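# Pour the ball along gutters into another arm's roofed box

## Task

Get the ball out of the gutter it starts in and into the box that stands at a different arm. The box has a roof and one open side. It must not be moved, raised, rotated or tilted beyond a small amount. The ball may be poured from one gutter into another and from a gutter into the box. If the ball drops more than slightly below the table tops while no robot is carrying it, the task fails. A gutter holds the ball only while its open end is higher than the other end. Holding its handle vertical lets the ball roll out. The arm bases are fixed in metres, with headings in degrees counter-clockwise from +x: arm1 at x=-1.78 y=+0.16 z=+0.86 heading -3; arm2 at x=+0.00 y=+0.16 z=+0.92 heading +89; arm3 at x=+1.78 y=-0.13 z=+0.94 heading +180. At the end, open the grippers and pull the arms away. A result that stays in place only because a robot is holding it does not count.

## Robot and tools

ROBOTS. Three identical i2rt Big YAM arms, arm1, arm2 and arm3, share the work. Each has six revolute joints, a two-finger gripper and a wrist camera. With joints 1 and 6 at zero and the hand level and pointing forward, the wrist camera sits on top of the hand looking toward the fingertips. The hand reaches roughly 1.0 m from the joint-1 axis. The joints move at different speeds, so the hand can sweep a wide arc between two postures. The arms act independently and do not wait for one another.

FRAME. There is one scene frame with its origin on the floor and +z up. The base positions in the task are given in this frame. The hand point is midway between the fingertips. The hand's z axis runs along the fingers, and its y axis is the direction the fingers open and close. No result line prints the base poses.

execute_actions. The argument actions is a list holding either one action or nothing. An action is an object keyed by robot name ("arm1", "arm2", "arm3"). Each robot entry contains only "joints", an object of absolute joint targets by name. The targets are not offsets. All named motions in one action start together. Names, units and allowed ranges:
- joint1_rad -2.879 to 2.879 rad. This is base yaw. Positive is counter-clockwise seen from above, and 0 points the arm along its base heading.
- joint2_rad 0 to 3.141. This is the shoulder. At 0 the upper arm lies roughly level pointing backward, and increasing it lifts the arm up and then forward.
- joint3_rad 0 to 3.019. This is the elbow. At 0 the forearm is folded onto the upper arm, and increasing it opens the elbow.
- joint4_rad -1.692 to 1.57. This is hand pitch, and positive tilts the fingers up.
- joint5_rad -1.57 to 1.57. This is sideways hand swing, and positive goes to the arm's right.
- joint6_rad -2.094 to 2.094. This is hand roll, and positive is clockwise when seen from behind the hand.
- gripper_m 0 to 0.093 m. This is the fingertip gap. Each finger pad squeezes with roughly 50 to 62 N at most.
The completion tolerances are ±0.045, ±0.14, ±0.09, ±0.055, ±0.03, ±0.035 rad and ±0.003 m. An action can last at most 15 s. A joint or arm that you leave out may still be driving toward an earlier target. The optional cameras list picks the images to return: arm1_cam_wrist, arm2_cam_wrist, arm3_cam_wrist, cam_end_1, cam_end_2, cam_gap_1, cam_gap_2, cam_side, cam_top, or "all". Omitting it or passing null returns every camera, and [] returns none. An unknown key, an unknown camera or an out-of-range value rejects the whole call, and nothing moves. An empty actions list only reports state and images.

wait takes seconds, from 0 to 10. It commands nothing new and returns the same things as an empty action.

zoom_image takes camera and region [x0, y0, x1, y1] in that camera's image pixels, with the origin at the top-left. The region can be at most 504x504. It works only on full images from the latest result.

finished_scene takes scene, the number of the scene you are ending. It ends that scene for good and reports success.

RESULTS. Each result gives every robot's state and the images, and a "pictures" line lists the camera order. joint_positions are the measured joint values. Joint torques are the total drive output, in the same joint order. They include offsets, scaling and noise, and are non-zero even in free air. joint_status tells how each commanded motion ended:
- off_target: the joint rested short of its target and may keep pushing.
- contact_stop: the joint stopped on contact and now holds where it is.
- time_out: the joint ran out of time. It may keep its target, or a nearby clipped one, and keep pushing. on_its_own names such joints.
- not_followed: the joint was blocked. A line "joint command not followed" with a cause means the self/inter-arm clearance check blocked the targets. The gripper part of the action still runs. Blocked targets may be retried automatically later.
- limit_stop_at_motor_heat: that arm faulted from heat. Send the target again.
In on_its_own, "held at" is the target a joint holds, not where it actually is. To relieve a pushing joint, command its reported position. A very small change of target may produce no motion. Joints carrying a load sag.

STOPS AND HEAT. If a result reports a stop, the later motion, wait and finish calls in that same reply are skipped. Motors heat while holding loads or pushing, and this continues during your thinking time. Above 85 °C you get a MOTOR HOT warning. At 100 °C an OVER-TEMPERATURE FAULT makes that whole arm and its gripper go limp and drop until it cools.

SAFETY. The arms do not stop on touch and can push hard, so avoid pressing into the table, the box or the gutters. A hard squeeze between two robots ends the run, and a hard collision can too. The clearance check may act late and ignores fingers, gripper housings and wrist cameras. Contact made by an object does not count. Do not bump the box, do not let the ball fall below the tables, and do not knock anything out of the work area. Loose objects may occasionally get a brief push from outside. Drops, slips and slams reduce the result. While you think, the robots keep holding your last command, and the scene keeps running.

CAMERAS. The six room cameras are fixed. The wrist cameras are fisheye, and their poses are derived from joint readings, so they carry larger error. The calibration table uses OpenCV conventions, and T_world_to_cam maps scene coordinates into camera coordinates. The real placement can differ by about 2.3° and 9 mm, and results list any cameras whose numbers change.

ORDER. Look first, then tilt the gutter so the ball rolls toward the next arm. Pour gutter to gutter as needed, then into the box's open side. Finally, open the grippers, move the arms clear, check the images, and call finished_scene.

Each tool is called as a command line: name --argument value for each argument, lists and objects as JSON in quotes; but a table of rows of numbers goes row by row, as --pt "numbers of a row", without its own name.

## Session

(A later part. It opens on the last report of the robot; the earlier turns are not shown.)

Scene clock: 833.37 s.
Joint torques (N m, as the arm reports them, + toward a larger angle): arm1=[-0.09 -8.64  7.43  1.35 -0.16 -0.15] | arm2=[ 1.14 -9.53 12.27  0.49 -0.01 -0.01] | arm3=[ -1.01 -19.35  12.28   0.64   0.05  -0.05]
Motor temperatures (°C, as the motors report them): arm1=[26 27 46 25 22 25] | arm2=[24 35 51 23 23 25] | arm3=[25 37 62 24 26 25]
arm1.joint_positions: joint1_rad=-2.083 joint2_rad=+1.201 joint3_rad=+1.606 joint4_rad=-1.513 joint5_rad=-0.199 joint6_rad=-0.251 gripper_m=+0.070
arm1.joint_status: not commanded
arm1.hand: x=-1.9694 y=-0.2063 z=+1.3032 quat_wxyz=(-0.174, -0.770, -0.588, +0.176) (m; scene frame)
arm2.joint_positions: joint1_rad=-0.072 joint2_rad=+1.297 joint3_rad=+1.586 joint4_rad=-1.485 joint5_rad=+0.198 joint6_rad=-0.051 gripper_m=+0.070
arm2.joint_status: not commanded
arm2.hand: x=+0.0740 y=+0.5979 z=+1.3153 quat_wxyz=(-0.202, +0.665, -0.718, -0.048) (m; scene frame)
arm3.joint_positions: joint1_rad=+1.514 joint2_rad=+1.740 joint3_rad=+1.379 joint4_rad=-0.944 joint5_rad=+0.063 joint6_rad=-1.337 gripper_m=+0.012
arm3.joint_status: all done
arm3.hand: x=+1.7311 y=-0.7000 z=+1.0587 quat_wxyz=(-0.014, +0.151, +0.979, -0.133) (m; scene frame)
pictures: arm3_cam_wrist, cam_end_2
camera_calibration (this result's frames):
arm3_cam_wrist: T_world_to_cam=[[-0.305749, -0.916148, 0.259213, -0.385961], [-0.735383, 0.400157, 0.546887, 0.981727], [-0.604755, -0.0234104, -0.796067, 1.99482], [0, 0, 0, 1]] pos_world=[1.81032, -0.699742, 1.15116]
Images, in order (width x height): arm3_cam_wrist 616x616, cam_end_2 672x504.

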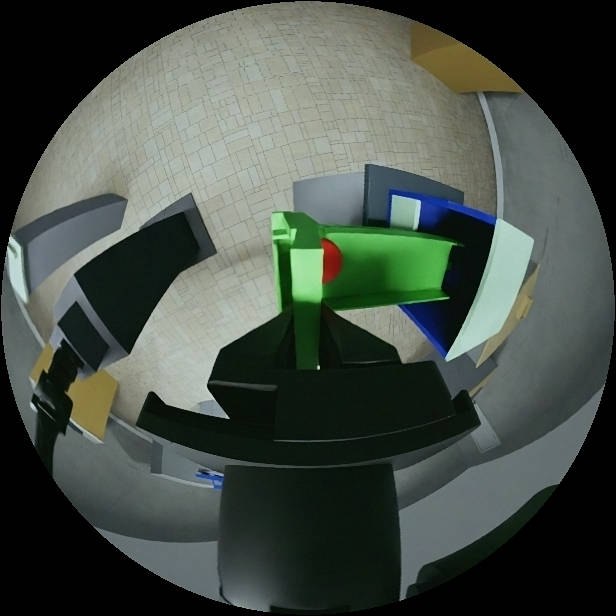

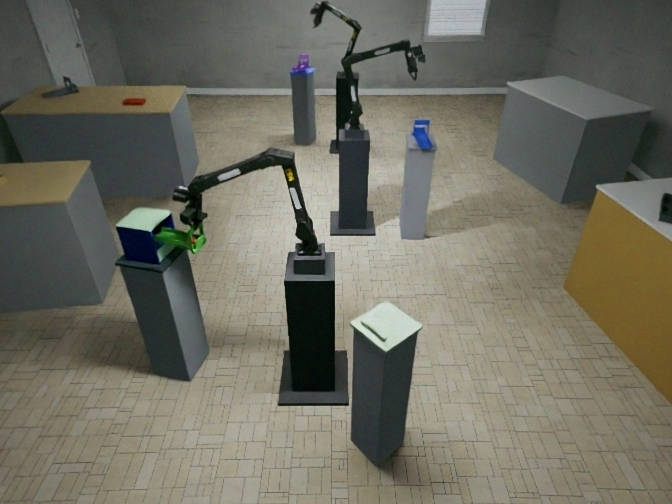

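execute_actions --actions '[{"arm3":{"joints":{"joint1_rad":1.487,"joint2_rad":1.832,"joint3_rad":1.606,"joint4_rad":-1.022,"joint6_rad":-1.367}}}]' --cameras '["arm3_cam_wrist","cam_end_2"]'

Scene clock: 860.80 s.
Joint torques (N m, as the arm reports them, + toward a larger angle): arm1=[-0.06 -8.75  7.39  1.35 -0.15 -0.16] | arm2=[ 1.12 -9.61 12.27  0.48 -0.01 -0.01] | arm3=[ -0.34 -21.68  12.59   0.51   0.1   -0.07]
Motor temperatures (°C, as the motors report them): arm1=[26 27 46 25 22 25] | arm2=[24 35 51 23 23 25] | arm3=[25 38 63 24 26 25]
arm1.joint_positions: joint1_rad=-2.083 joint2_rad=+1.201 joint3_rad=+1.606 joint4_rad=-1.513 joint5_rad=-0.199 joint6_rad=-0.251 gripper_m=+0.070
arm1.joint_status: not commanded
arm1.hand: x=-1.9694 y=-0.2063 z=+1.3032 quat_wxyz=(-0.174, -0.770, -0.588, +0.176) (m; scene frame)
arm2.joint_positions: joint1_rad=-0.072 joint2_rad=+1.297 joint3_rad=+1.586 joint4_rad=-1.485 joint5_rad=+0.198 joint6_rad=-0.051 gripper_m=+0.070
arm2.joint_status: not commanded
arm2.hand: x=+0.0740 y=+0.5979 z=+1.3153 quat_wxyz=(-0.202, +0.665, -0.718, -0.048) (m; scene frame)
arm3.joint_positions: joint1_rad=+1.495 joint2_rad=+1.844 joint3_rad=+1.538 joint4_rad=-1.017 joint5_rad=+0.063 joint6_rad=-1.357 gripper_m=+0.012
arm3.joint_status: all done
arm3.hand: x=+1.7174 y=-0.7384 z=+1.0617 quat_wxyz=(-0.017, +0.151, +0.981, -0.123) (m; scene frame)
pictures: arm3_cam_wrist, cam_end_2
camera_calibration (this result's frames):
arm3_cam_wrist: T_world_to_cam=[[-0.304203, -0.92134, 0.24206, -0.414387], [-0.733739, 0.388673, 0.557279, 0.963015], [-0.607526, -0.00808318, -0.794259, 2.00218], [0, 0, 0, 1]] pos_world=[1.79692, -0.739906, 1.15389]
Images, in order (width x height): arm3_cam_wrist 616x616, cam_end_2 672x504.

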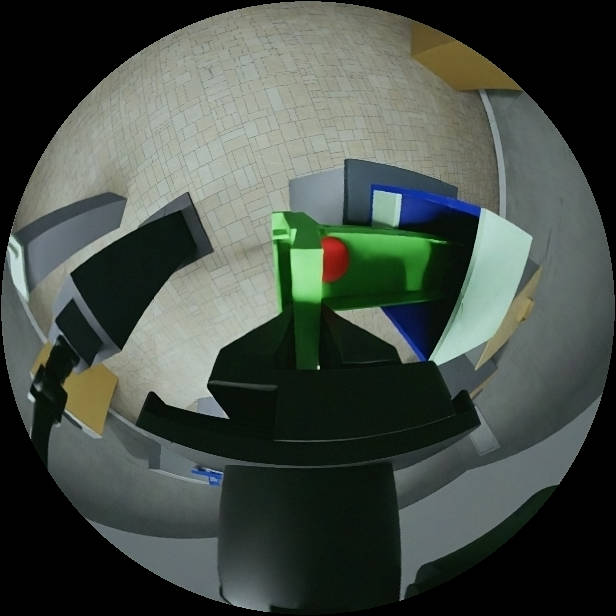

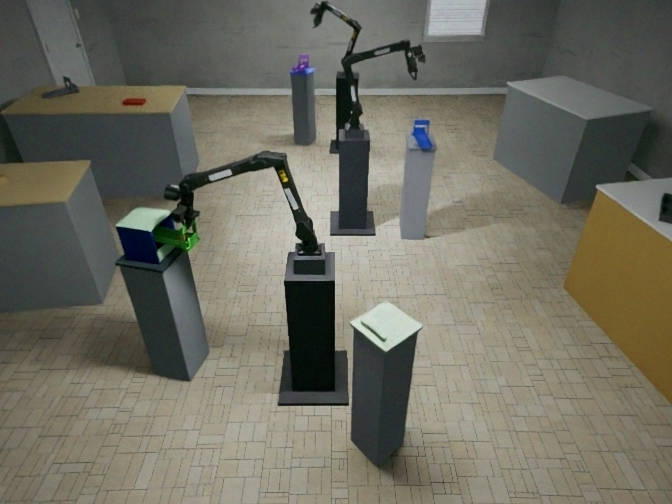

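execute_actions --actions '[{"arm3":{"joints":{"joint2_rad":1.876,"joint3_rad":1.74,"joint4_rad":-1.205}}}]' --cameras '["arm3_cam_wrist","cam_end_2"]'

Scene clock: 865.70 s.
Joint torques (N m, as the arm reports them, + toward a larger angle): arm1=[-0.12 -8.67  7.41  1.33 -0.16 -0.17] | arm2=[ 1.09 -9.56 12.29  0.48 -0.01 -0.02] | arm3=[ -0.7  -21.98  12.27   0.13   0.07  -0.02]
Motor temperatures (°C, as the motors report them): arm1=[26 27 46 25 22 25] | arm2=[24 35 51 23 23 25] | arm3=[25 38 64 24 26 25]
arm1.joint_positions: joint1_rad=-2.083 joint2_rad=+1.201 joint3_rad=+1.606 joint4_rad=-1.513 joint5_rad=-0.199 joint6_rad=-0.251 gripper_m=+0.070
arm1.joint_status: not commanded
arm1.hand: x=-1.9694 y=-0.2063 z=+1.3032 quat_wxyz=(-0.174, -0.770, -0.588, +0.176) (m; scene frame)
arm2.joint_positions: joint1_rad=-0.072 joint2_rad=+1.297 joint3_rad=+1.586 joint4_rad=-1.485 joint5_rad=+0.198 joint6_rad=-0.051 gripper_m=+0.070
arm2.joint_status: not commanded
arm2.hand: x=+0.0740 y=+0.5979 z=+1.3153 quat_wxyz=(-0.202, +0.665, -0.718, -0.048) (m; scene frame)
arm3.joint_positions: joint1_rad=+1.495 joint2_rad=+1.885 joint3_rad=+1.678 joint4_rad=-1.199 joint5_rad=+0.063 joint6_rad=-1.357 gripper_m=+0.012
arm3.joint_status: all done
arm3.hand: x=+1.7167 y=-0.7421 z=+1.0873 quat_wxyz=(-0.020, +0.150, +0.985, -0.082) (m; scene frame)
pictures: arm3_cam_wrist, cam_end_2
camera_calibration (this result's frames):
arm3_cam_wrist: T_world_to_cam=[[-0.304248, -0.938436, 0.163616, -0.35153], [-0.738022, 0.34081, 0.582384, 0.894298], [-0.602292, 0.0564373, -0.796278, 2.06317], [0, 0, 0, 1]] pos_world=[1.79569, -0.751115, 1.17955]
Images, in order (width x height): arm3_cam_wrist 616x616, cam_end_2 672x504.

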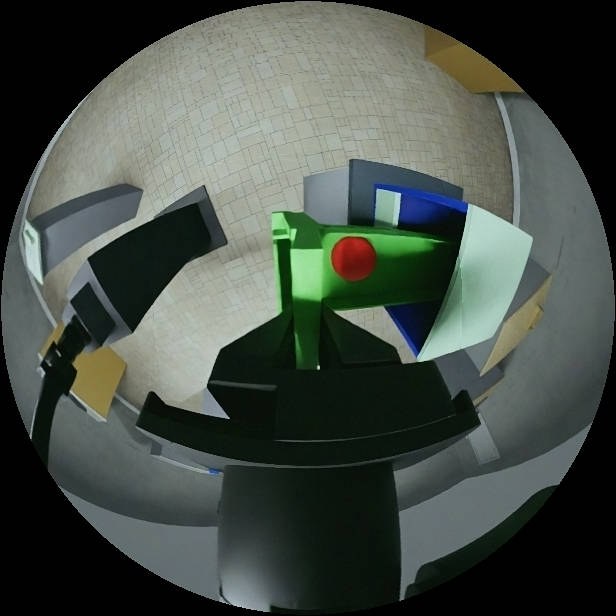

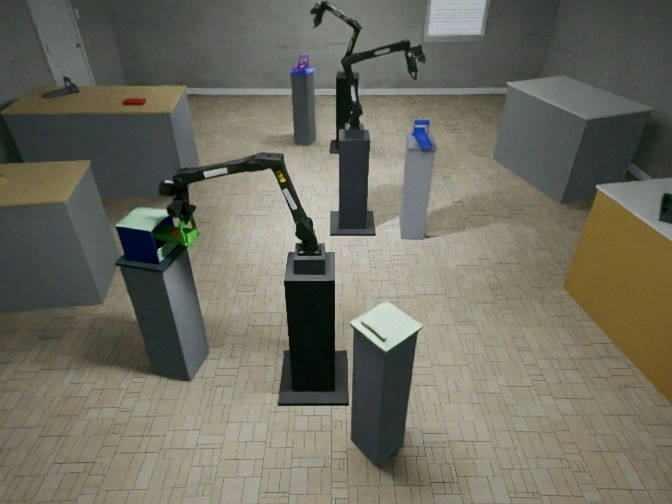

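execute_actions --actions '[{"arm3":{"joints":{"joint2_rad":1.94,"joint3_rad":1.865,"joint4_rad":-1.4}}}]' --cameras '[]'

wait --seconds 1.0

Scene clock: 872.00 s.
Joint torques (N m, as the arm reports them, + toward a larger angle): arm1=[-0.12 -8.65  7.4   1.32 -0.16 -0.16] | arm2=[ 1.13 -9.57 12.28  0.49 -0.01 -0.01] | arm3=[ -0.61 -21.8   12.44   0.07   0.05  -0.05]
Motor temperatures (°C, as the motors report them): arm1=[26 27 46 25 22 25] | arm2=[24 35 51 23 23 25] | arm3=[25 39 64 24 26 25]
arm1.joint_positions: joint1_rad=-2.083 joint2_rad=+1.201 joint3_rad=+1.606 joint4_rad=-1.513 joint5_rad=-0.199 joint6_rad=-0.251 gripper_m=+0.070
arm1.joint_status: not commanded
arm1.hand: x=-1.9694 y=-0.2063 z=+1.3032 quat_wxyz=(-0.174, -0.770, -0.588, +0.176) (m; scene frame)
arm2.joint_positions: joint1_rad=-0.072 joint2_rad=+1.297 joint3_rad=+1.586 joint4_rad=-1.485 joint5_rad=+0.198 joint6_rad=-0.051 gripper_m=+0.070
arm2.joint_status: not commanded
arm2.hand: x=+0.0740 y=+0.5979 z=+1.3153 quat_wxyz=(-0.202, +0.665, -0.718, -0.048) (m; scene frame)
arm3.joint_positions: joint1_rad=+1.495 joint2_rad=+1.941 joint3_rad=+1.800 joint4_rad=-1.392 joint5_rad=+0.063 joint6_rad=-1.357 gripper_m=+0.012
arm3.joint_status: all done
arm3.hand: x=+1.7173 y=-0.7342 z=+1.0981 quat_wxyz=(-0.024, +0.147, +0.989, -0.019) (m; scene frame)
pictures: none
No camera images: the call's "cameras" was empty. Leave "cameras" out to get every camera's image.

Scene clock: 873.00 s.
Joint torques (N m, as the arm reports them, + toward a larger angle): arm1=[-0.15 -8.64  7.42  1.33 -0.16 -0.15] | arm2=[ 1.1  -9.64 12.26  0.47 -0.01 -0.02] | arm3=[ -0.41 -22.79  12.61   0.23   0.04  -0.03]
Motor temperatures (°C, as the motors report them): arm1=[26 27 46 25 22 25] | arm2=[24 35 51 23 23 25] | arm3=[25 39 64 24 26 25]
arm1.joint_positions: joint1_rad=-2.083 joint2_rad=+1.201 joint3_rad=+1.606 joint4_rad=-1.513 joint5_rad=-0.199 joint6_rad=-0.251 gripper_m=+0.070
arm1.joint_status: not commanded
arm1.hand: x=-1.9694 y=-0.2063 z=+1.3032 quat_wxyz=(-0.174, -0.770, -0.588, +0.176) (m; scene frame)
arm2.joint_positions: joint1_rad=-0.072 joint2_rad=+1.297 joint3_rad=+1.586 joint4_rad=-1.485 joint5_rad=+0.198 joint6_rad=-0.051 gripper_m=+0.070
arm2.joint_status: not commanded
arm2.hand: x=+0.0740 y=+0.5979 z=+1.3153 quat_wxyz=(-0.202, +0.665, -0.718, -0.048) (m; scene frame)
arm3.joint_positions: joint1_rad=+1.495 joint2_rad=+1.941 joint3_rad=+1.800 joint4_rad=-1.392 joint5_rad=+0.063 joint6_rad=-1.357 gripper_m=+0.012
arm3.joint_status: all done
arm3.hand: x=+1.7173 y=-0.7342 z=+1.0981 quat_wxyz=(-0.024, +0.147, +0.989, -0.019) (m; scene frame)
wait: 1.00 s; at rest by 0.27 s
pictures: arm1_cam_wrist, arm2_cam_wrist, arm3_cam_wrist, cam_end_1, cam_end_2, cam_gap_1, cam_gap_2, cam_side, cam_top
camera_calibration (this result's frames):
arm1_cam_wrist: T_world_to_cam=[[-0.967485, 0.247819, -0.0505744, -1.79018], [0.240897, 0.963794, 0.114324, 0.531169], [0.077075, 0.0984239, -0.992155, 1.59372], [0, 0, 0, 1]] pos_world=[-1.98276, -0.225158, 1.42996]
arm2_cam_wrist: T_world_to_cam=[[0.97598, -0.107825, 0.189306, -0.256291], [-0.152305, -0.959003, 0.238991, 0.27752], [0.155776, -0.262083, -0.95239, 1.52281], [0, 0, 0, 1]] pos_world=[0.0551853, 0.637611, 1.4325]
arm3_cam_wrist: T_world_to_cam=[[-0.30345, -0.95198, 0.0406391, -0.222003], [-0.744769, 0.263571, 0.613065, 0.806838], [-0.594337, 0.155768, -0.788987, 2.12295], [0, 0, 0, 1]] pos_world=[1.79529, -0.754689, 1.18935]
Images, in order (width x height): arm1_cam_wrist 616x616, arm2_cam_wrist 616x616, arm3_cam_wrist 616x616, cam_end_1 672x504, cam_end_2 672x504, cam_gap_1 672x504, cam_gap_2 672x504, cam_side 672x504, cam_top 672x504.

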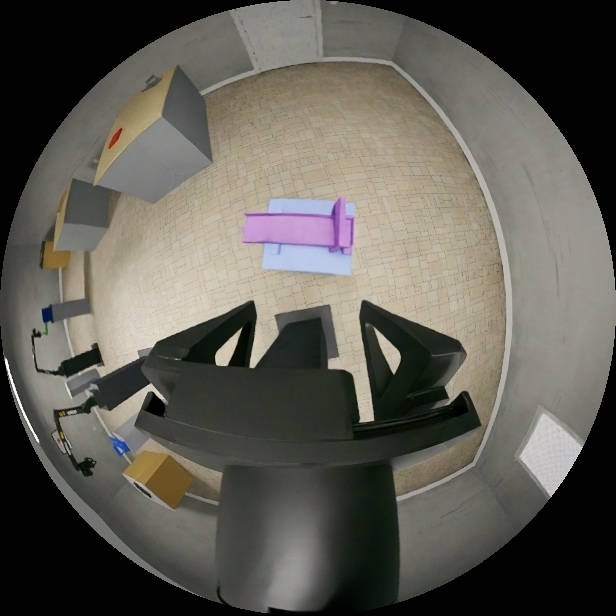

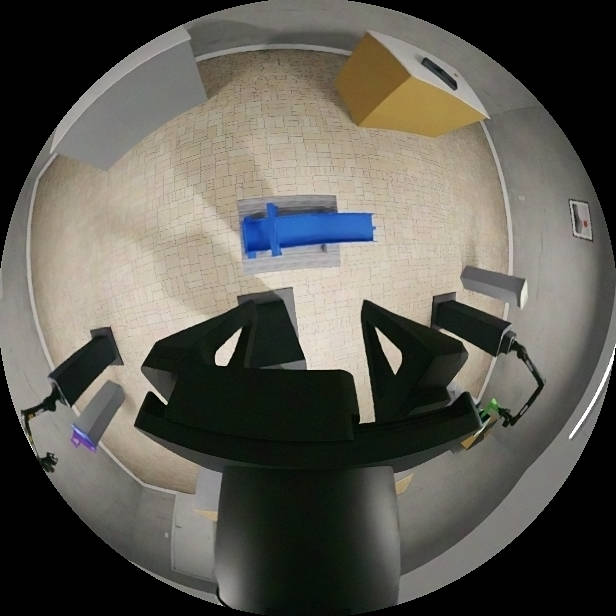

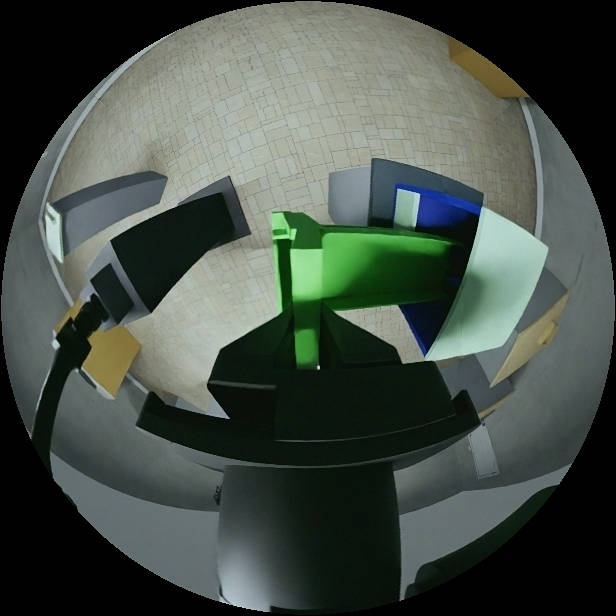

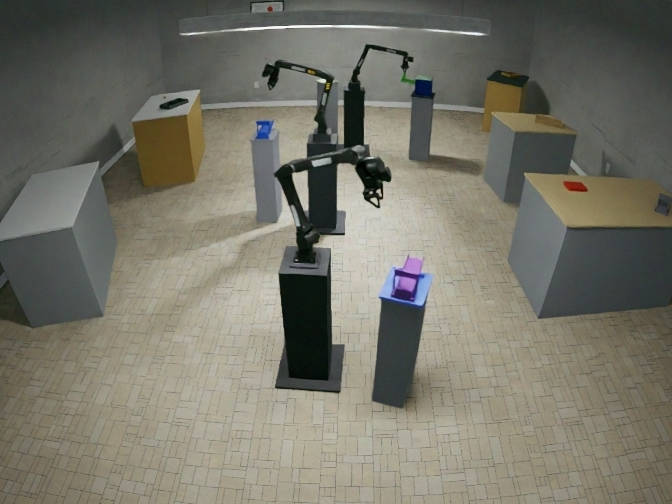

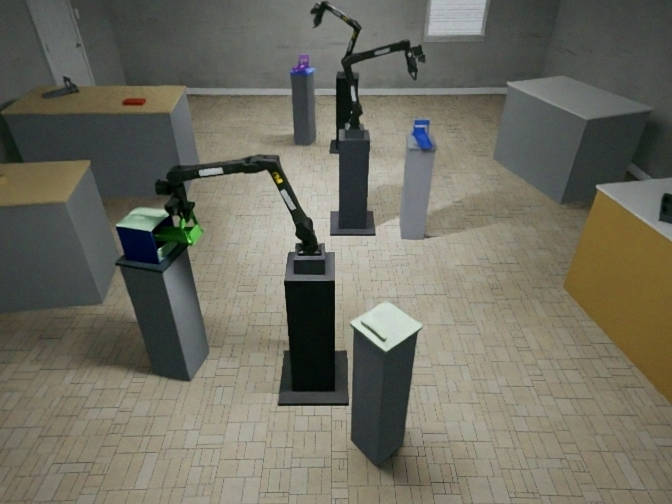

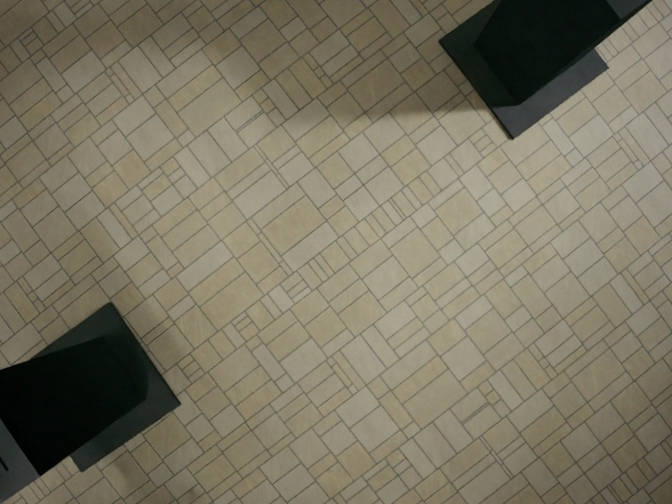

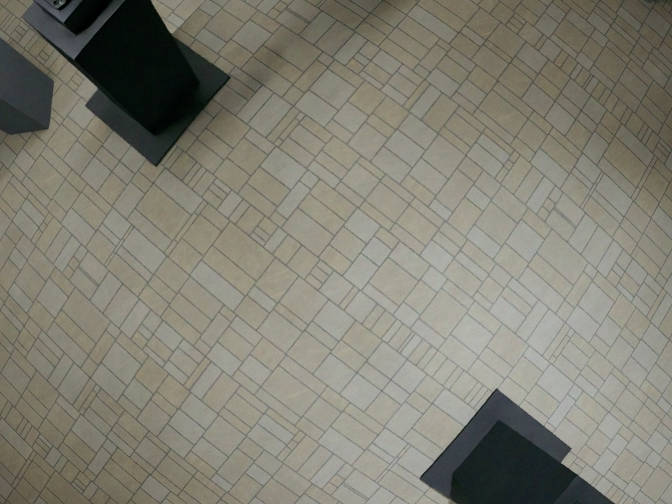

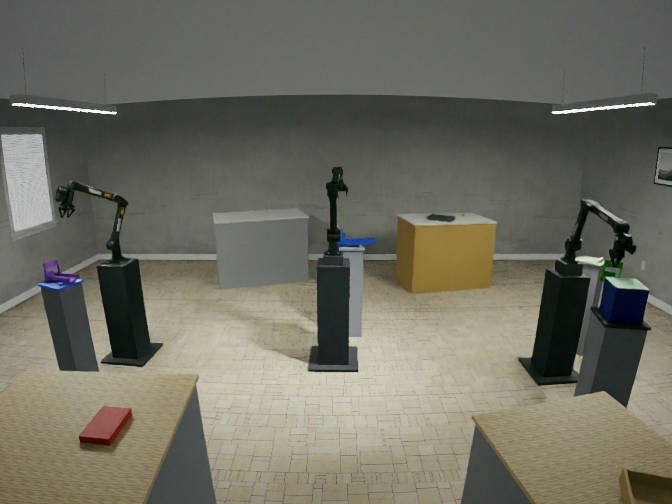

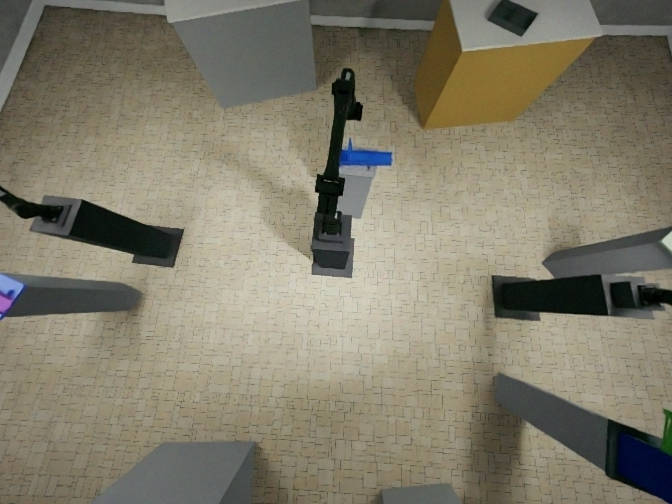

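execute_actions --actions '[{"arm3":{"joints":{"joint1_rad":1.515,"joint2_rad":1.85,"joint3_rad":1.735,"joint4_rad":-1.345,"joint6_rad":-1.335}}}]' --cameras '["arm3_cam_wrist"]'

Scene clock: 890.67 s.
Joint torques (N m, as the arm reports them, + toward a larger angle): arm1=[-0.23 -8.63  7.43  1.34 -0.16 -0.16] | arm2=[ 1.11 -9.61 12.27  0.48 -0.01 -0.01] | arm3=[  0.77 -23.41   8.16   0.5    0.03   0.11]
Motor temperatures (°C, as the motors report them): arm1=[26 27 46 25 22 25] | arm2=[24 34 51 23 23 25] | arm3=[25 40 64 24 26 25]
arm1.joint_positions: joint1_rad=-2.083 joint2_rad=+1.201 joint3_rad=+1.606 joint4_rad=-1.513 joint5_rad=-0.199 joint6_rad=-0.251 gripper_m=+0.070
arm1.joint_status: not commanded
arm1.hand: x=-1.9694 y=-0.2063 z=+1.3032 quat_wxyz=(-0.174, -0.770, -0.588, +0.176) (m; scene frame)
arm2.joint_positions: joint1_rad=-0.072 joint2_rad=+1.297 joint3_rad=+1.586 joint4_rad=-1.485 joint5_rad=+0.198 joint6_rad=-0.051 gripper_m=+0.070
arm2.joint_status: not commanded
arm2.hand: x=+0.0740 y=+0.5979 z=+1.3153 quat_wxyz=(-0.202, +0.665, -0.718, -0.048) (m; scene frame)
arm3.joint_positions: joint1_rad=+1.504 joint2_rad=+1.874 joint3_rad=+1.732 joint4_rad=-1.355 joint5_rad=+0.063 joint6_rad=-1.345 gripper_m=+0.012
arm3.joint_status: all done
arm3.hand: x=+1.7236 y=-0.7211 z=+1.1111 quat_wxyz=(-0.022, +0.150, +0.988, -0.037) (m; scene frame)
pictures: arm3_cam_wrist
camera_calibration (this result's frames):
arm3_cam_wrist: T_world_to_cam=[[-0.306623, -0.948761, 0.076382, -0.240095], [-0.742492, 0.288625, 0.604484, 0.823849], [-0.595557, 0.128635, -0.792947, 2.1219], [0, 0, 0, 1]] pos_world=[1.8018, -0.738528, 1.20289]
Images, in order (width x height): arm3_cam_wrist 616x616.

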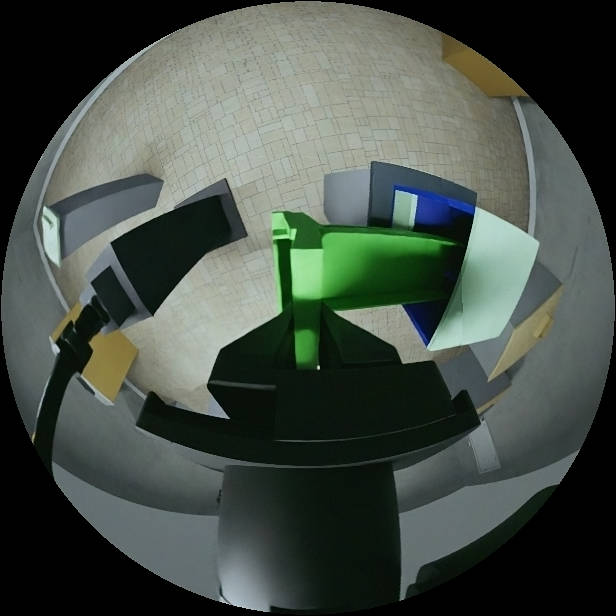

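execute_actions --actions '[{"arm3":{"joints":{"joint1_rad":1.525,"joint2_rad":1.772,"joint3_rad":1.622,"joint4_rad":-1.315,"joint6_rad":-1.325}}}]' --cameras '[]'

execute_actions --actions '[{"arm3":{"joints":{"joint1_rad":1.545,"joint2_rad":1.665,"joint3_rad":1.465,"joint4_rad":-1.255,"joint6_rad":-1.305}}}]' --cameras '["arm3_cam_wrist","cam_end_2"]'

Scene clock: 904.53 s.
Joint torques (N m, as the arm reports them, + toward a larger angle): arm1=[-0.09 -8.63  7.43  1.33 -0.16 -0.17] | arm2=[ 1.09 -9.55 12.28  0.49  0.   -0.02] | arm3=[  1.03 -21.31   8.38   0.56   0.07   0.2 ]
Motor temperatures (°C, as the motors report them): arm1=[26 27 45 25 22 25] | arm2=[24 34 51 23 23 25] | arm3=[25 40 59 24 26 25]
arm1.joint_positions: joint1_rad=-2.083 joint2_rad=+1.201 joint3_rad=+1.606 joint4_rad=-1.513 joint5_rad=-0.199 joint6_rad=-0.251 gripper_m=+0.070
arm1.joint_status: not commanded
arm1.hand: x=-1.9694 y=-0.2063 z=+1.3032 quat_wxyz=(-0.174, -0.770, -0.588, +0.176) (m; scene frame)
arm2.joint_positions: joint1_rad=-0.072 joint2_rad=+1.297 joint3_rad=+1.586 joint4_rad=-1.485 joint5_rad=+0.198 joint6_rad=-0.051 gripper_m=+0.070
arm2.joint_status: not commanded
arm2.hand: x=+0.0740 y=+0.5979 z=+1.3153 quat_wxyz=(-0.202, +0.665, -0.718, -0.048) (m; scene frame)
arm3.joint_positions: joint1_rad=+1.515 joint2_rad=+1.798 joint3_rad=+1.617 joint4_rad=-1.325 joint5_rad=+0.063 joint6_rad=-1.336 gripper_m=+0.012
arm3.joint_status: all done
arm3.hand: x=+1.7317 y=-0.6907 z=+1.1088 quat_wxyz=(-0.022, +0.149, +0.988, -0.033) (m; scene frame)
pictures: none
No camera images: the call's "cameras" was empty. Leave "cameras" out to get every camera's image.

Scene clock: 905.33 s.
Joint torques (N m, as the arm reports them, + toward a larger angle): arm1=[-0.06 -8.64  7.41  1.33 -0.16 -0.17] | arm2=[ 1.1  -9.59 12.25  0.48 -0.01 -0.02] | arm3=[  1.68 -18.63   8.23   0.99   0.06   0.1 ]
Motor temperatures (°C, as the motors report them): arm1=[26 27 45 25 22 25] | arm2=[24 34 51 23 23 25] | arm3=[25 40 59 24 26 25]
arm1.joint_positions: joint1_rad=-2.083 joint2_rad=+1.201 joint3_rad=+1.606 joint4_rad=-1.513 joint5_rad=-0.199 joint6_rad=-0.251 gripper_m=+0.070
arm1.joint_status: not commanded
arm1.hand: x=-1.9694 y=-0.2063 z=+1.3032 quat_wxyz=(-0.174, -0.770, -0.588, +0.176) (m; scene frame)
arm2.joint_positions: joint1_rad=-0.072 joint2_rad=+1.297 joint3_rad=+1.586 joint4_rad=-1.485 joint5_rad=+0.198 joint6_rad=-0.051 gripper_m=+0.070
arm2.joint_status: not commanded
arm2.hand: x=+0.0740 y=+0.5979 z=+1.3153 quat_wxyz=(-0.202, +0.665, -0.718, -0.048) (m; scene frame)
arm3.joint_positions: joint1_rad=+1.538 joint2_rad=+1.681 joint3_rad=+1.461 joint4_rad=-1.268 joint5_rad=+0.063 joint6_rad=-1.315 gripper_m=+0.012
arm3.joint_status: all done
arm3.hand: x=+1.7462 y=-0.6511 z=+1.1101 quat_wxyz=(-0.021, +0.148, +0.988, -0.043) (m; scene frame)
pictures: arm3_cam_wrist, cam_end_2
camera_calibration (this result's frames):
arm3_cam_wrist: T_world_to_cam=[[-0.303499, -0.9489, 0.0864687, -0.183355], [-0.744527, 0.292803, 0.599956, 0.832308], [-0.594616, 0.117708, -0.795347, 2.11935], [0, 0, 0, 1]] pos_world=[1.82423, -0.66715, 1.20212]
Images, in order (width x height): arm3_cam_wrist 616x616, cam_end_2 672x504.

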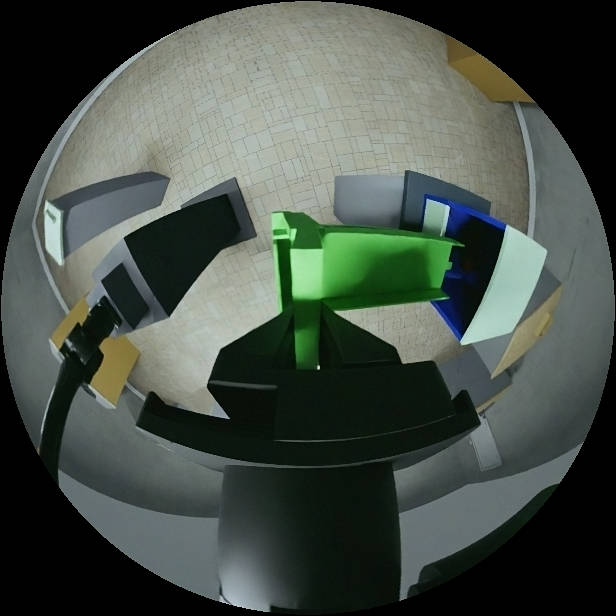

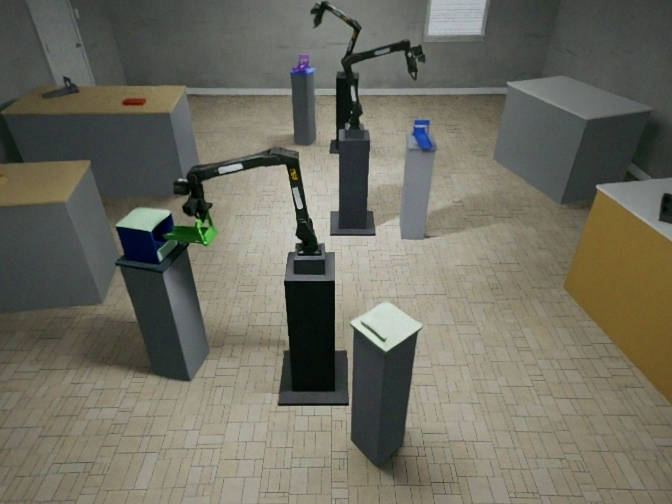

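Out of the box. Retract further, then check the ball.

execute_actions --actions '[{"arm3":{"joints":{"joint2_rad":1.5,"joint3_rad":1.3,"joint4_rad":-1.25}}}]' --cameras '["arm3_cam_wrist","cam_end_2"]'

zoom_image --camera "arm3_cam_wrist" --region '[400, 160, 580, 360]'

Scene clock: 911.60 s.
Joint torques (N m, as the arm reports them, + toward a larger angle): arm1=[-0.16 -8.64  7.42  1.33 -0.15 -0.16] | arm2=[ 1.12 -9.59 12.26  0.48 -0.01 -0.02] | arm3=[  0.86 -14.28   8.83   0.77   0.02   0.21]
Motor temperatures (°C, as the motors report them): arm1=[26 26 45 25 22 25] | arm2=[24 34 51 23 23 25] | arm3=[25 40 58 24 26 25]
arm1.joint_positions: joint1_rad=-2.083 joint2_rad=+1.201 joint3_rad=+1.606 joint4_rad=-1.513 joint5_rad=-0.199 joint6_rad=-0.251 gripper_m=+0.070
arm1.joint_status: not commanded
arm1.hand: x=-1.9694 y=-0.2063 z=+1.3032 quat_wxyz=(-0.174, -0.770, -0.588, +0.176) (m; scene frame)
arm2.joint_positions: joint1_rad=-0.072 joint2_rad=+1.297 joint3_rad=+1.586 joint4_rad=-1.485 joint5_rad=+0.198 joint6_rad=-0.051 gripper_m=+0.070
arm2.joint_status: not commanded
arm2.hand: x=+0.0740 y=+0.5979 z=+1.3153 quat_wxyz=(-0.202, +0.665, -0.718, -0.048) (m; scene frame)
arm3.joint_positions: joint1_rad=+1.538 joint2_rad=+1.504 joint3_rad=+1.292 joint4_rad=-1.255 joint5_rad=+0.063 joint6_rad=-1.315 gripper_m=+0.012
arm3.joint_status: all done
arm3.hand: x=+1.7483 y=-0.5899 z=+1.1268 quat_wxyz=(-0.020, +0.149, +0.987, -0.053) (m; scene frame)
pictures: arm3_cam_wrist, cam_end_2
camera_calibration (this result's frames):
arm3_cam_wrist: T_world_to_cam=[[-0.304386, -0.946688, 0.105508, -0.14473], [-0.743804, 0.305414, 0.59454, 0.81823], [-0.595068, 0.102492, -0.797114, 2.1206], [0, 0, 0, 1]] pos_world=[1.82645, -0.604258, 1.21916]
Images, in order (width x height): arm3_cam_wrist 616x616, cam_end_2 672x504.

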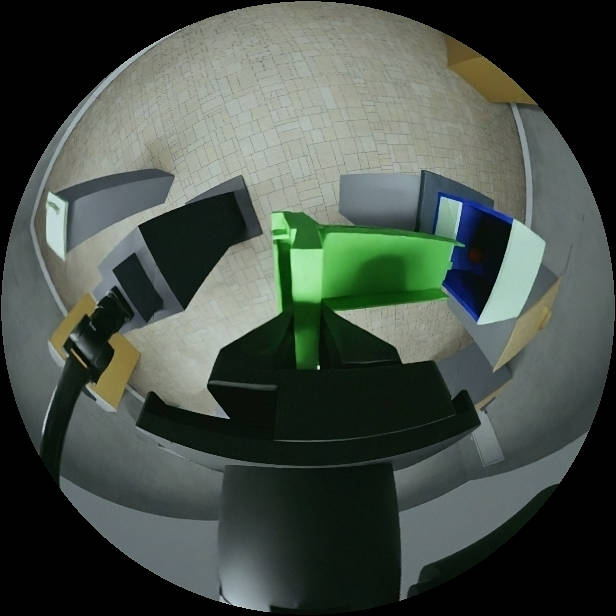

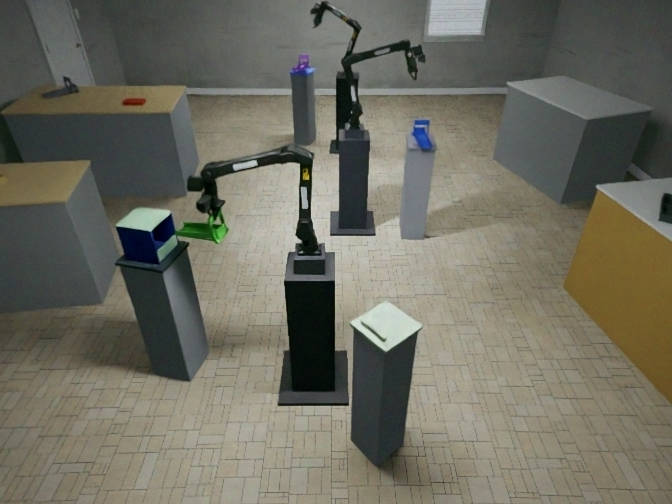

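Region (400, 160, 580, 360) of arm3_cam_wrist's 616x616 image, scaled by 2.520, with more detail than that image has; it fills the left 454 columns of this view, and the rest is white.

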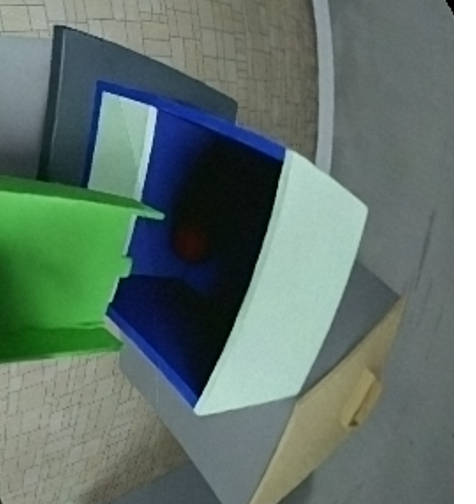

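execute_actions --actions '[{"arm3":{"joints":{"joint1_rad":-2.27,"joint2_rad":1.45,"joint3_rad":1.6,"joint4_rad":-1.5,"joint5_rad":0.2,"joint6_rad":0.181}}}]' --cameras '[]'

execute_actions --actions '[{"arm3":{"joints":{"joint2_rad":1.685,"joint3_rad":1.62,"joint4_rad":-1.373}}}]' --cameras '["arm3_cam_wrist","cam_end_2"]'

Scene clock: 935.37 s.
Joint torques (N m, as the arm reports them, + toward a larger angle): arm1=[-0.13 -8.59  7.4   1.32 -0.16 -0.16] | arm2=[ 1.12 -9.53 12.26  0.46 -0.01 -0.02] | arm3=[ -0.01 -15.4   11.22   0.31   0.35   0.11]
Motor temperatures (°C, as the motors report them): arm1=[26 26 45 25 22 25] | arm2=[24 34 51 23 23 25] | arm3=[25 38 58 24 26 25]
arm1.joint_positions: joint1_rad=-2.083 joint2_rad=+1.201 joint3_rad=+1.606 joint4_rad=-1.513 joint5_rad=-0.199 joint6_rad=-0.251 gripper_m=+0.070
arm1.joint_status: not commanded
arm1.hand: x=-1.9694 y=-0.2063 z=+1.3032 quat_wxyz=(-0.174, -0.770, -0.588, +0.176) (m; scene frame)
arm2.joint_positions: joint1_rad=-0.072 joint2_rad=+1.297 joint3_rad=+1.586 joint4_rad=-1.485 joint5_rad=+0.198 joint6_rad=-0.051 gripper_m=+0.070
arm2.joint_status: not commanded
arm2.hand: x=+0.0740 y=+0.5979 z=+1.3153 quat_wxyz=(-0.202, +0.665, -0.718, -0.048) (m; scene frame)
arm3.joint_positions: joint1_rad=-2.273 joint2_rad=+1.469 joint3_rad=+1.559 joint4_rad=-1.492 joint5_rad=+0.198 joint6_rad=+0.173 gripper_m=+0.012
arm3.joint_status: all done
arm3.hand: x=+2.1091 y=+0.2086 z=+1.2541 quat_wxyz=(-0.128, +0.327, -0.935, +0.045) (m; scene frame)
pictures: none
No camera images: the call's "cameras" was empty. Leave "cameras" out to get every camera's image.

Scene clock: 936.67 s.
Joint torques (N m, as the arm reports them, + toward a larger angle): arm1=[-0.03 -8.63  7.43  1.3  -0.15 -0.16] | arm2=[ 1.13 -9.56 12.27  0.49 -0.01 -0.01] | arm3=[  0.73 -20.01  10.86   0.67   0.28   0.16]
Motor temperatures (°C, as the motors report them): arm1=[26 26 45 25 22 25] | arm2=[24 34 51 23 23 25] | arm3=[25 38 58 24 26 25]
arm1.joint_positions: joint1_rad=-2.083 joint2_rad=+1.201 joint3_rad=+1.606 joint4_rad=-1.513 joint5_rad=-0.199 joint6_rad=-0.251 gripper_m=+0.070
arm1.joint_status: not commanded
arm1.hand: x=-1.9694 y=-0.2063 z=+1.3032 quat_wxyz=(-0.174, -0.770, -0.588, +0.176) (m; scene frame)
arm2.joint_positions: joint1_rad=-0.072 joint2_rad=+1.297 joint3_rad=+1.586 joint4_rad=-1.485 joint5_rad=+0.198 joint6_rad=-0.051 gripper_m=+0.070
arm2.joint_status: not commanded
arm2.hand: x=+0.0740 y=+0.5979 z=+1.3153 quat_wxyz=(-0.202, +0.665, -0.718, -0.048) (m; scene frame)
arm3.joint_positions: joint1_rad=-2.273 joint2_rad=+1.708 joint3_rad=+1.578 joint4_rad=-1.381 joint5_rad=+0.198 joint6_rad=+0.174 gripper_m=+0.012
arm3.joint_status: all done
arm3.hand: x=+2.1506 y=+0.2559 z=+1.1503 quat_wxyz=(-0.081, +0.333, -0.937, +0.072) (m; scene frame)
pictures: arm3_cam_wrist, cam_end_2
camera_calibration (this result's frames):
arm3_cam_wrist: T_world_to_cam=[[0.602455, -0.7768, 0.183386, -1.30733], [-0.744311, -0.463825, 0.480486, 1.17432], [-0.288182, -0.425968, -0.857614, 1.83688], [0, 0, 0, 1]] pos_world=[2.19102, 0.3116, 1.25084]
Images, in order (width x height): arm3_cam_wrist 616x616, cam_end_2 672x504.

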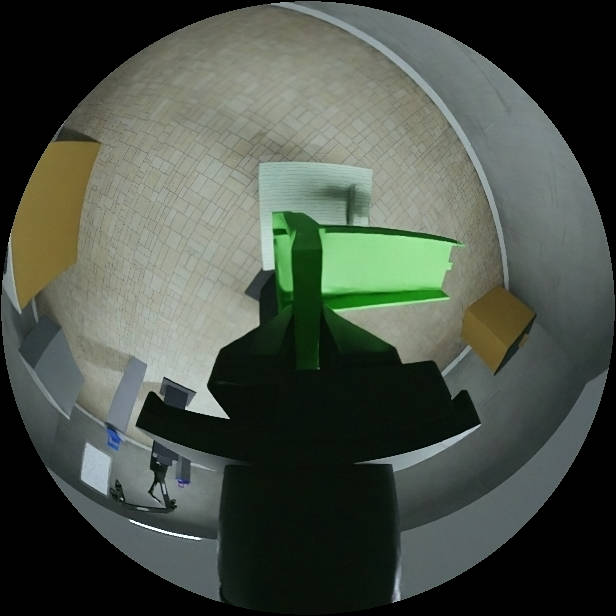

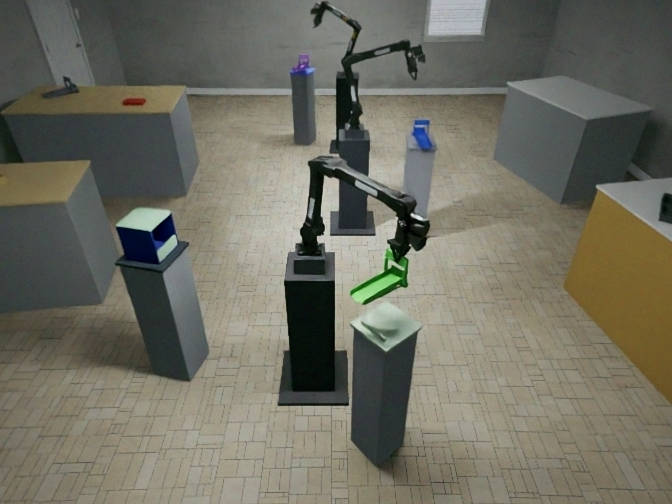

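execute_actions --actions '[{"arm3":{"joints":{"joint2_rad":1.84,"joint3_rad":1.54,"joint4_rad":-1.19}}}]' --cameras '[]'

execute_actions --actions '[{"arm3":{"joints":{"joint2_rad":1.95,"joint3_rad":1.49,"joint4_rad":-1.04}}}]' --cameras '["arm3_cam_wrist","cam_end_2"]'

Scene clock: 944.37 s.
Joint torques (N m, as the arm reports them, + toward a larger angle): arm1=[-0.08 -8.66  7.43  1.34 -0.16 -0.16] | arm2=[ 1.13 -9.61 12.27  0.48 -0.01 -0.02] | arm3=[  0.68 -21.98   9.07   0.67   0.27   0.09]
Motor temperatures (°C, as the motors report them): arm1=[26 26 45 25 22 25] | arm2=[24 34 51 23 23 25] | arm3=[25 38 59 24 26 25]
arm1.joint_positions: joint1_rad=-2.083 joint2_rad=+1.201 joint3_rad=+1.606 joint4_rad=-1.513 joint5_rad=-0.199 joint6_rad=-0.251 gripper_m=+0.070
arm1.joint_status: not commanded
arm1.hand: x=-1.9694 y=-0.2063 z=+1.3032 quat_wxyz=(-0.174, -0.770, -0.588, +0.176) (m; scene frame)
arm2.joint_positions: joint1_rad=-0.072 joint2_rad=+1.297 joint3_rad=+1.586 joint4_rad=-1.485 joint5_rad=+0.198 joint6_rad=-0.051 gripper_m=+0.070
arm2.joint_status: not commanded
arm2.hand: x=+0.0740 y=+0.5979 z=+1.3153 quat_wxyz=(-0.202, +0.665, -0.718, -0.048) (m; scene frame)
arm3.joint_positions: joint1_rad=-2.273 joint2_rad=+1.870 joint3_rad=+1.522 joint4_rad=-1.199 joint5_rad=+0.198 joint6_rad=+0.174 gripper_m=+0.012
arm3.joint_status: all done
arm3.hand: x=+2.1708 y=+0.2782 z=+1.0455 quat_wxyz=(-0.066, +0.334, -0.937, +0.081) (m; scene frame)
pictures: none
No camera images: the call's "cameras" was empty. Leave "cameras" out to get every camera's image.

Scene clock: 945.33 s.
Joint torques (N m, as the arm reports them, + toward a larger angle): arm1=[-0.15 -8.68  7.42  1.32 -0.16 -0.16] | arm2=[ 1.1  -9.55 12.27  0.48 -0.01 -0.02] | arm3=[  0.79 -21.91   7.83   0.69   0.17   0.11]
Motor temperatures (°C, as the motors report them): arm1=[26 26 45 25 22 25] | arm2=[24 34 51 23 23 25] | arm3=[25 38 59 24 26 25]
arm1.joint_positions: joint1_rad=-2.083 joint2_rad=+1.201 joint3_rad=+1.606 joint4_rad=-1.513 joint5_rad=-0.199 joint6_rad=-0.251 gripper_m=+0.070
arm1.joint_status: not commanded
arm1.hand: x=-1.9694 y=-0.2063 z=+1.3032 quat_wxyz=(-0.174, -0.770, -0.588, +0.176) (m; scene frame)
arm2.joint_positions: joint1_rad=-0.072 joint2_rad=+1.297 joint3_rad=+1.586 joint4_rad=-1.485 joint5_rad=+0.198 joint6_rad=-0.051 gripper_m=+0.070
arm2.joint_status: not commanded
arm2.hand: x=+0.0740 y=+0.5979 z=+1.3153 quat_wxyz=(-0.202, +0.665, -0.718, -0.048) (m; scene frame)
arm3.joint_positions: joint1_rad=-2.272 joint2_rad=+1.963 joint3_rad=+1.483 joint4_rad=-1.050 joint5_rad=+0.202 joint6_rad=+0.174 gripper_m=+0.012
arm3.joint_status: all done
arm3.hand: x=+2.1814 y=+0.2890 z=+0.9815 quat_wxyz=(-0.073, +0.334, -0.936, +0.079) (m; scene frame)
pictures: arm3_cam_wrist, cam_end_2
camera_calibration (this result's frames):
arm3_cam_wrist: T_world_to_cam=[[0.60404, -0.773618, 0.191445, -1.28151], [-0.739535, -0.454576, 0.496436, 1.26499], [-0.297025, -0.441448, -0.846699, 1.72808], [0, 0, 0, 1]] pos_world=[2.22287, 0.346492, 1.08052]
Images, in order (width x height): arm3_cam_wrist 616x616, cam_end_2 672x504.

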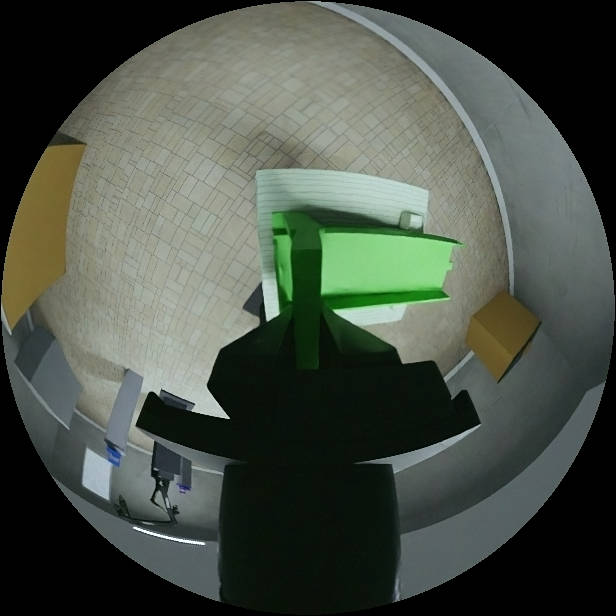

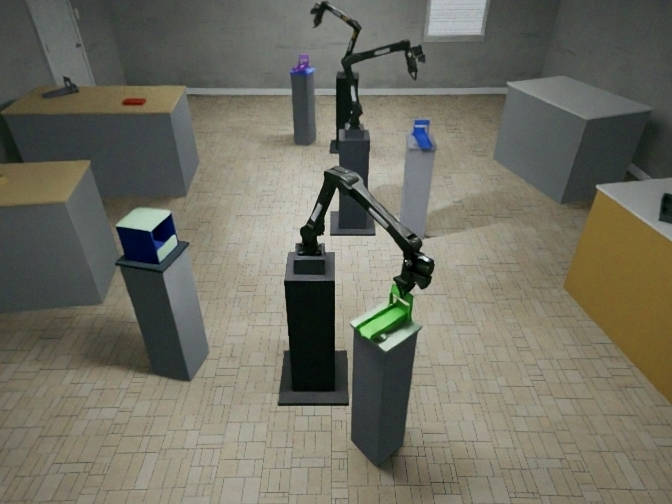

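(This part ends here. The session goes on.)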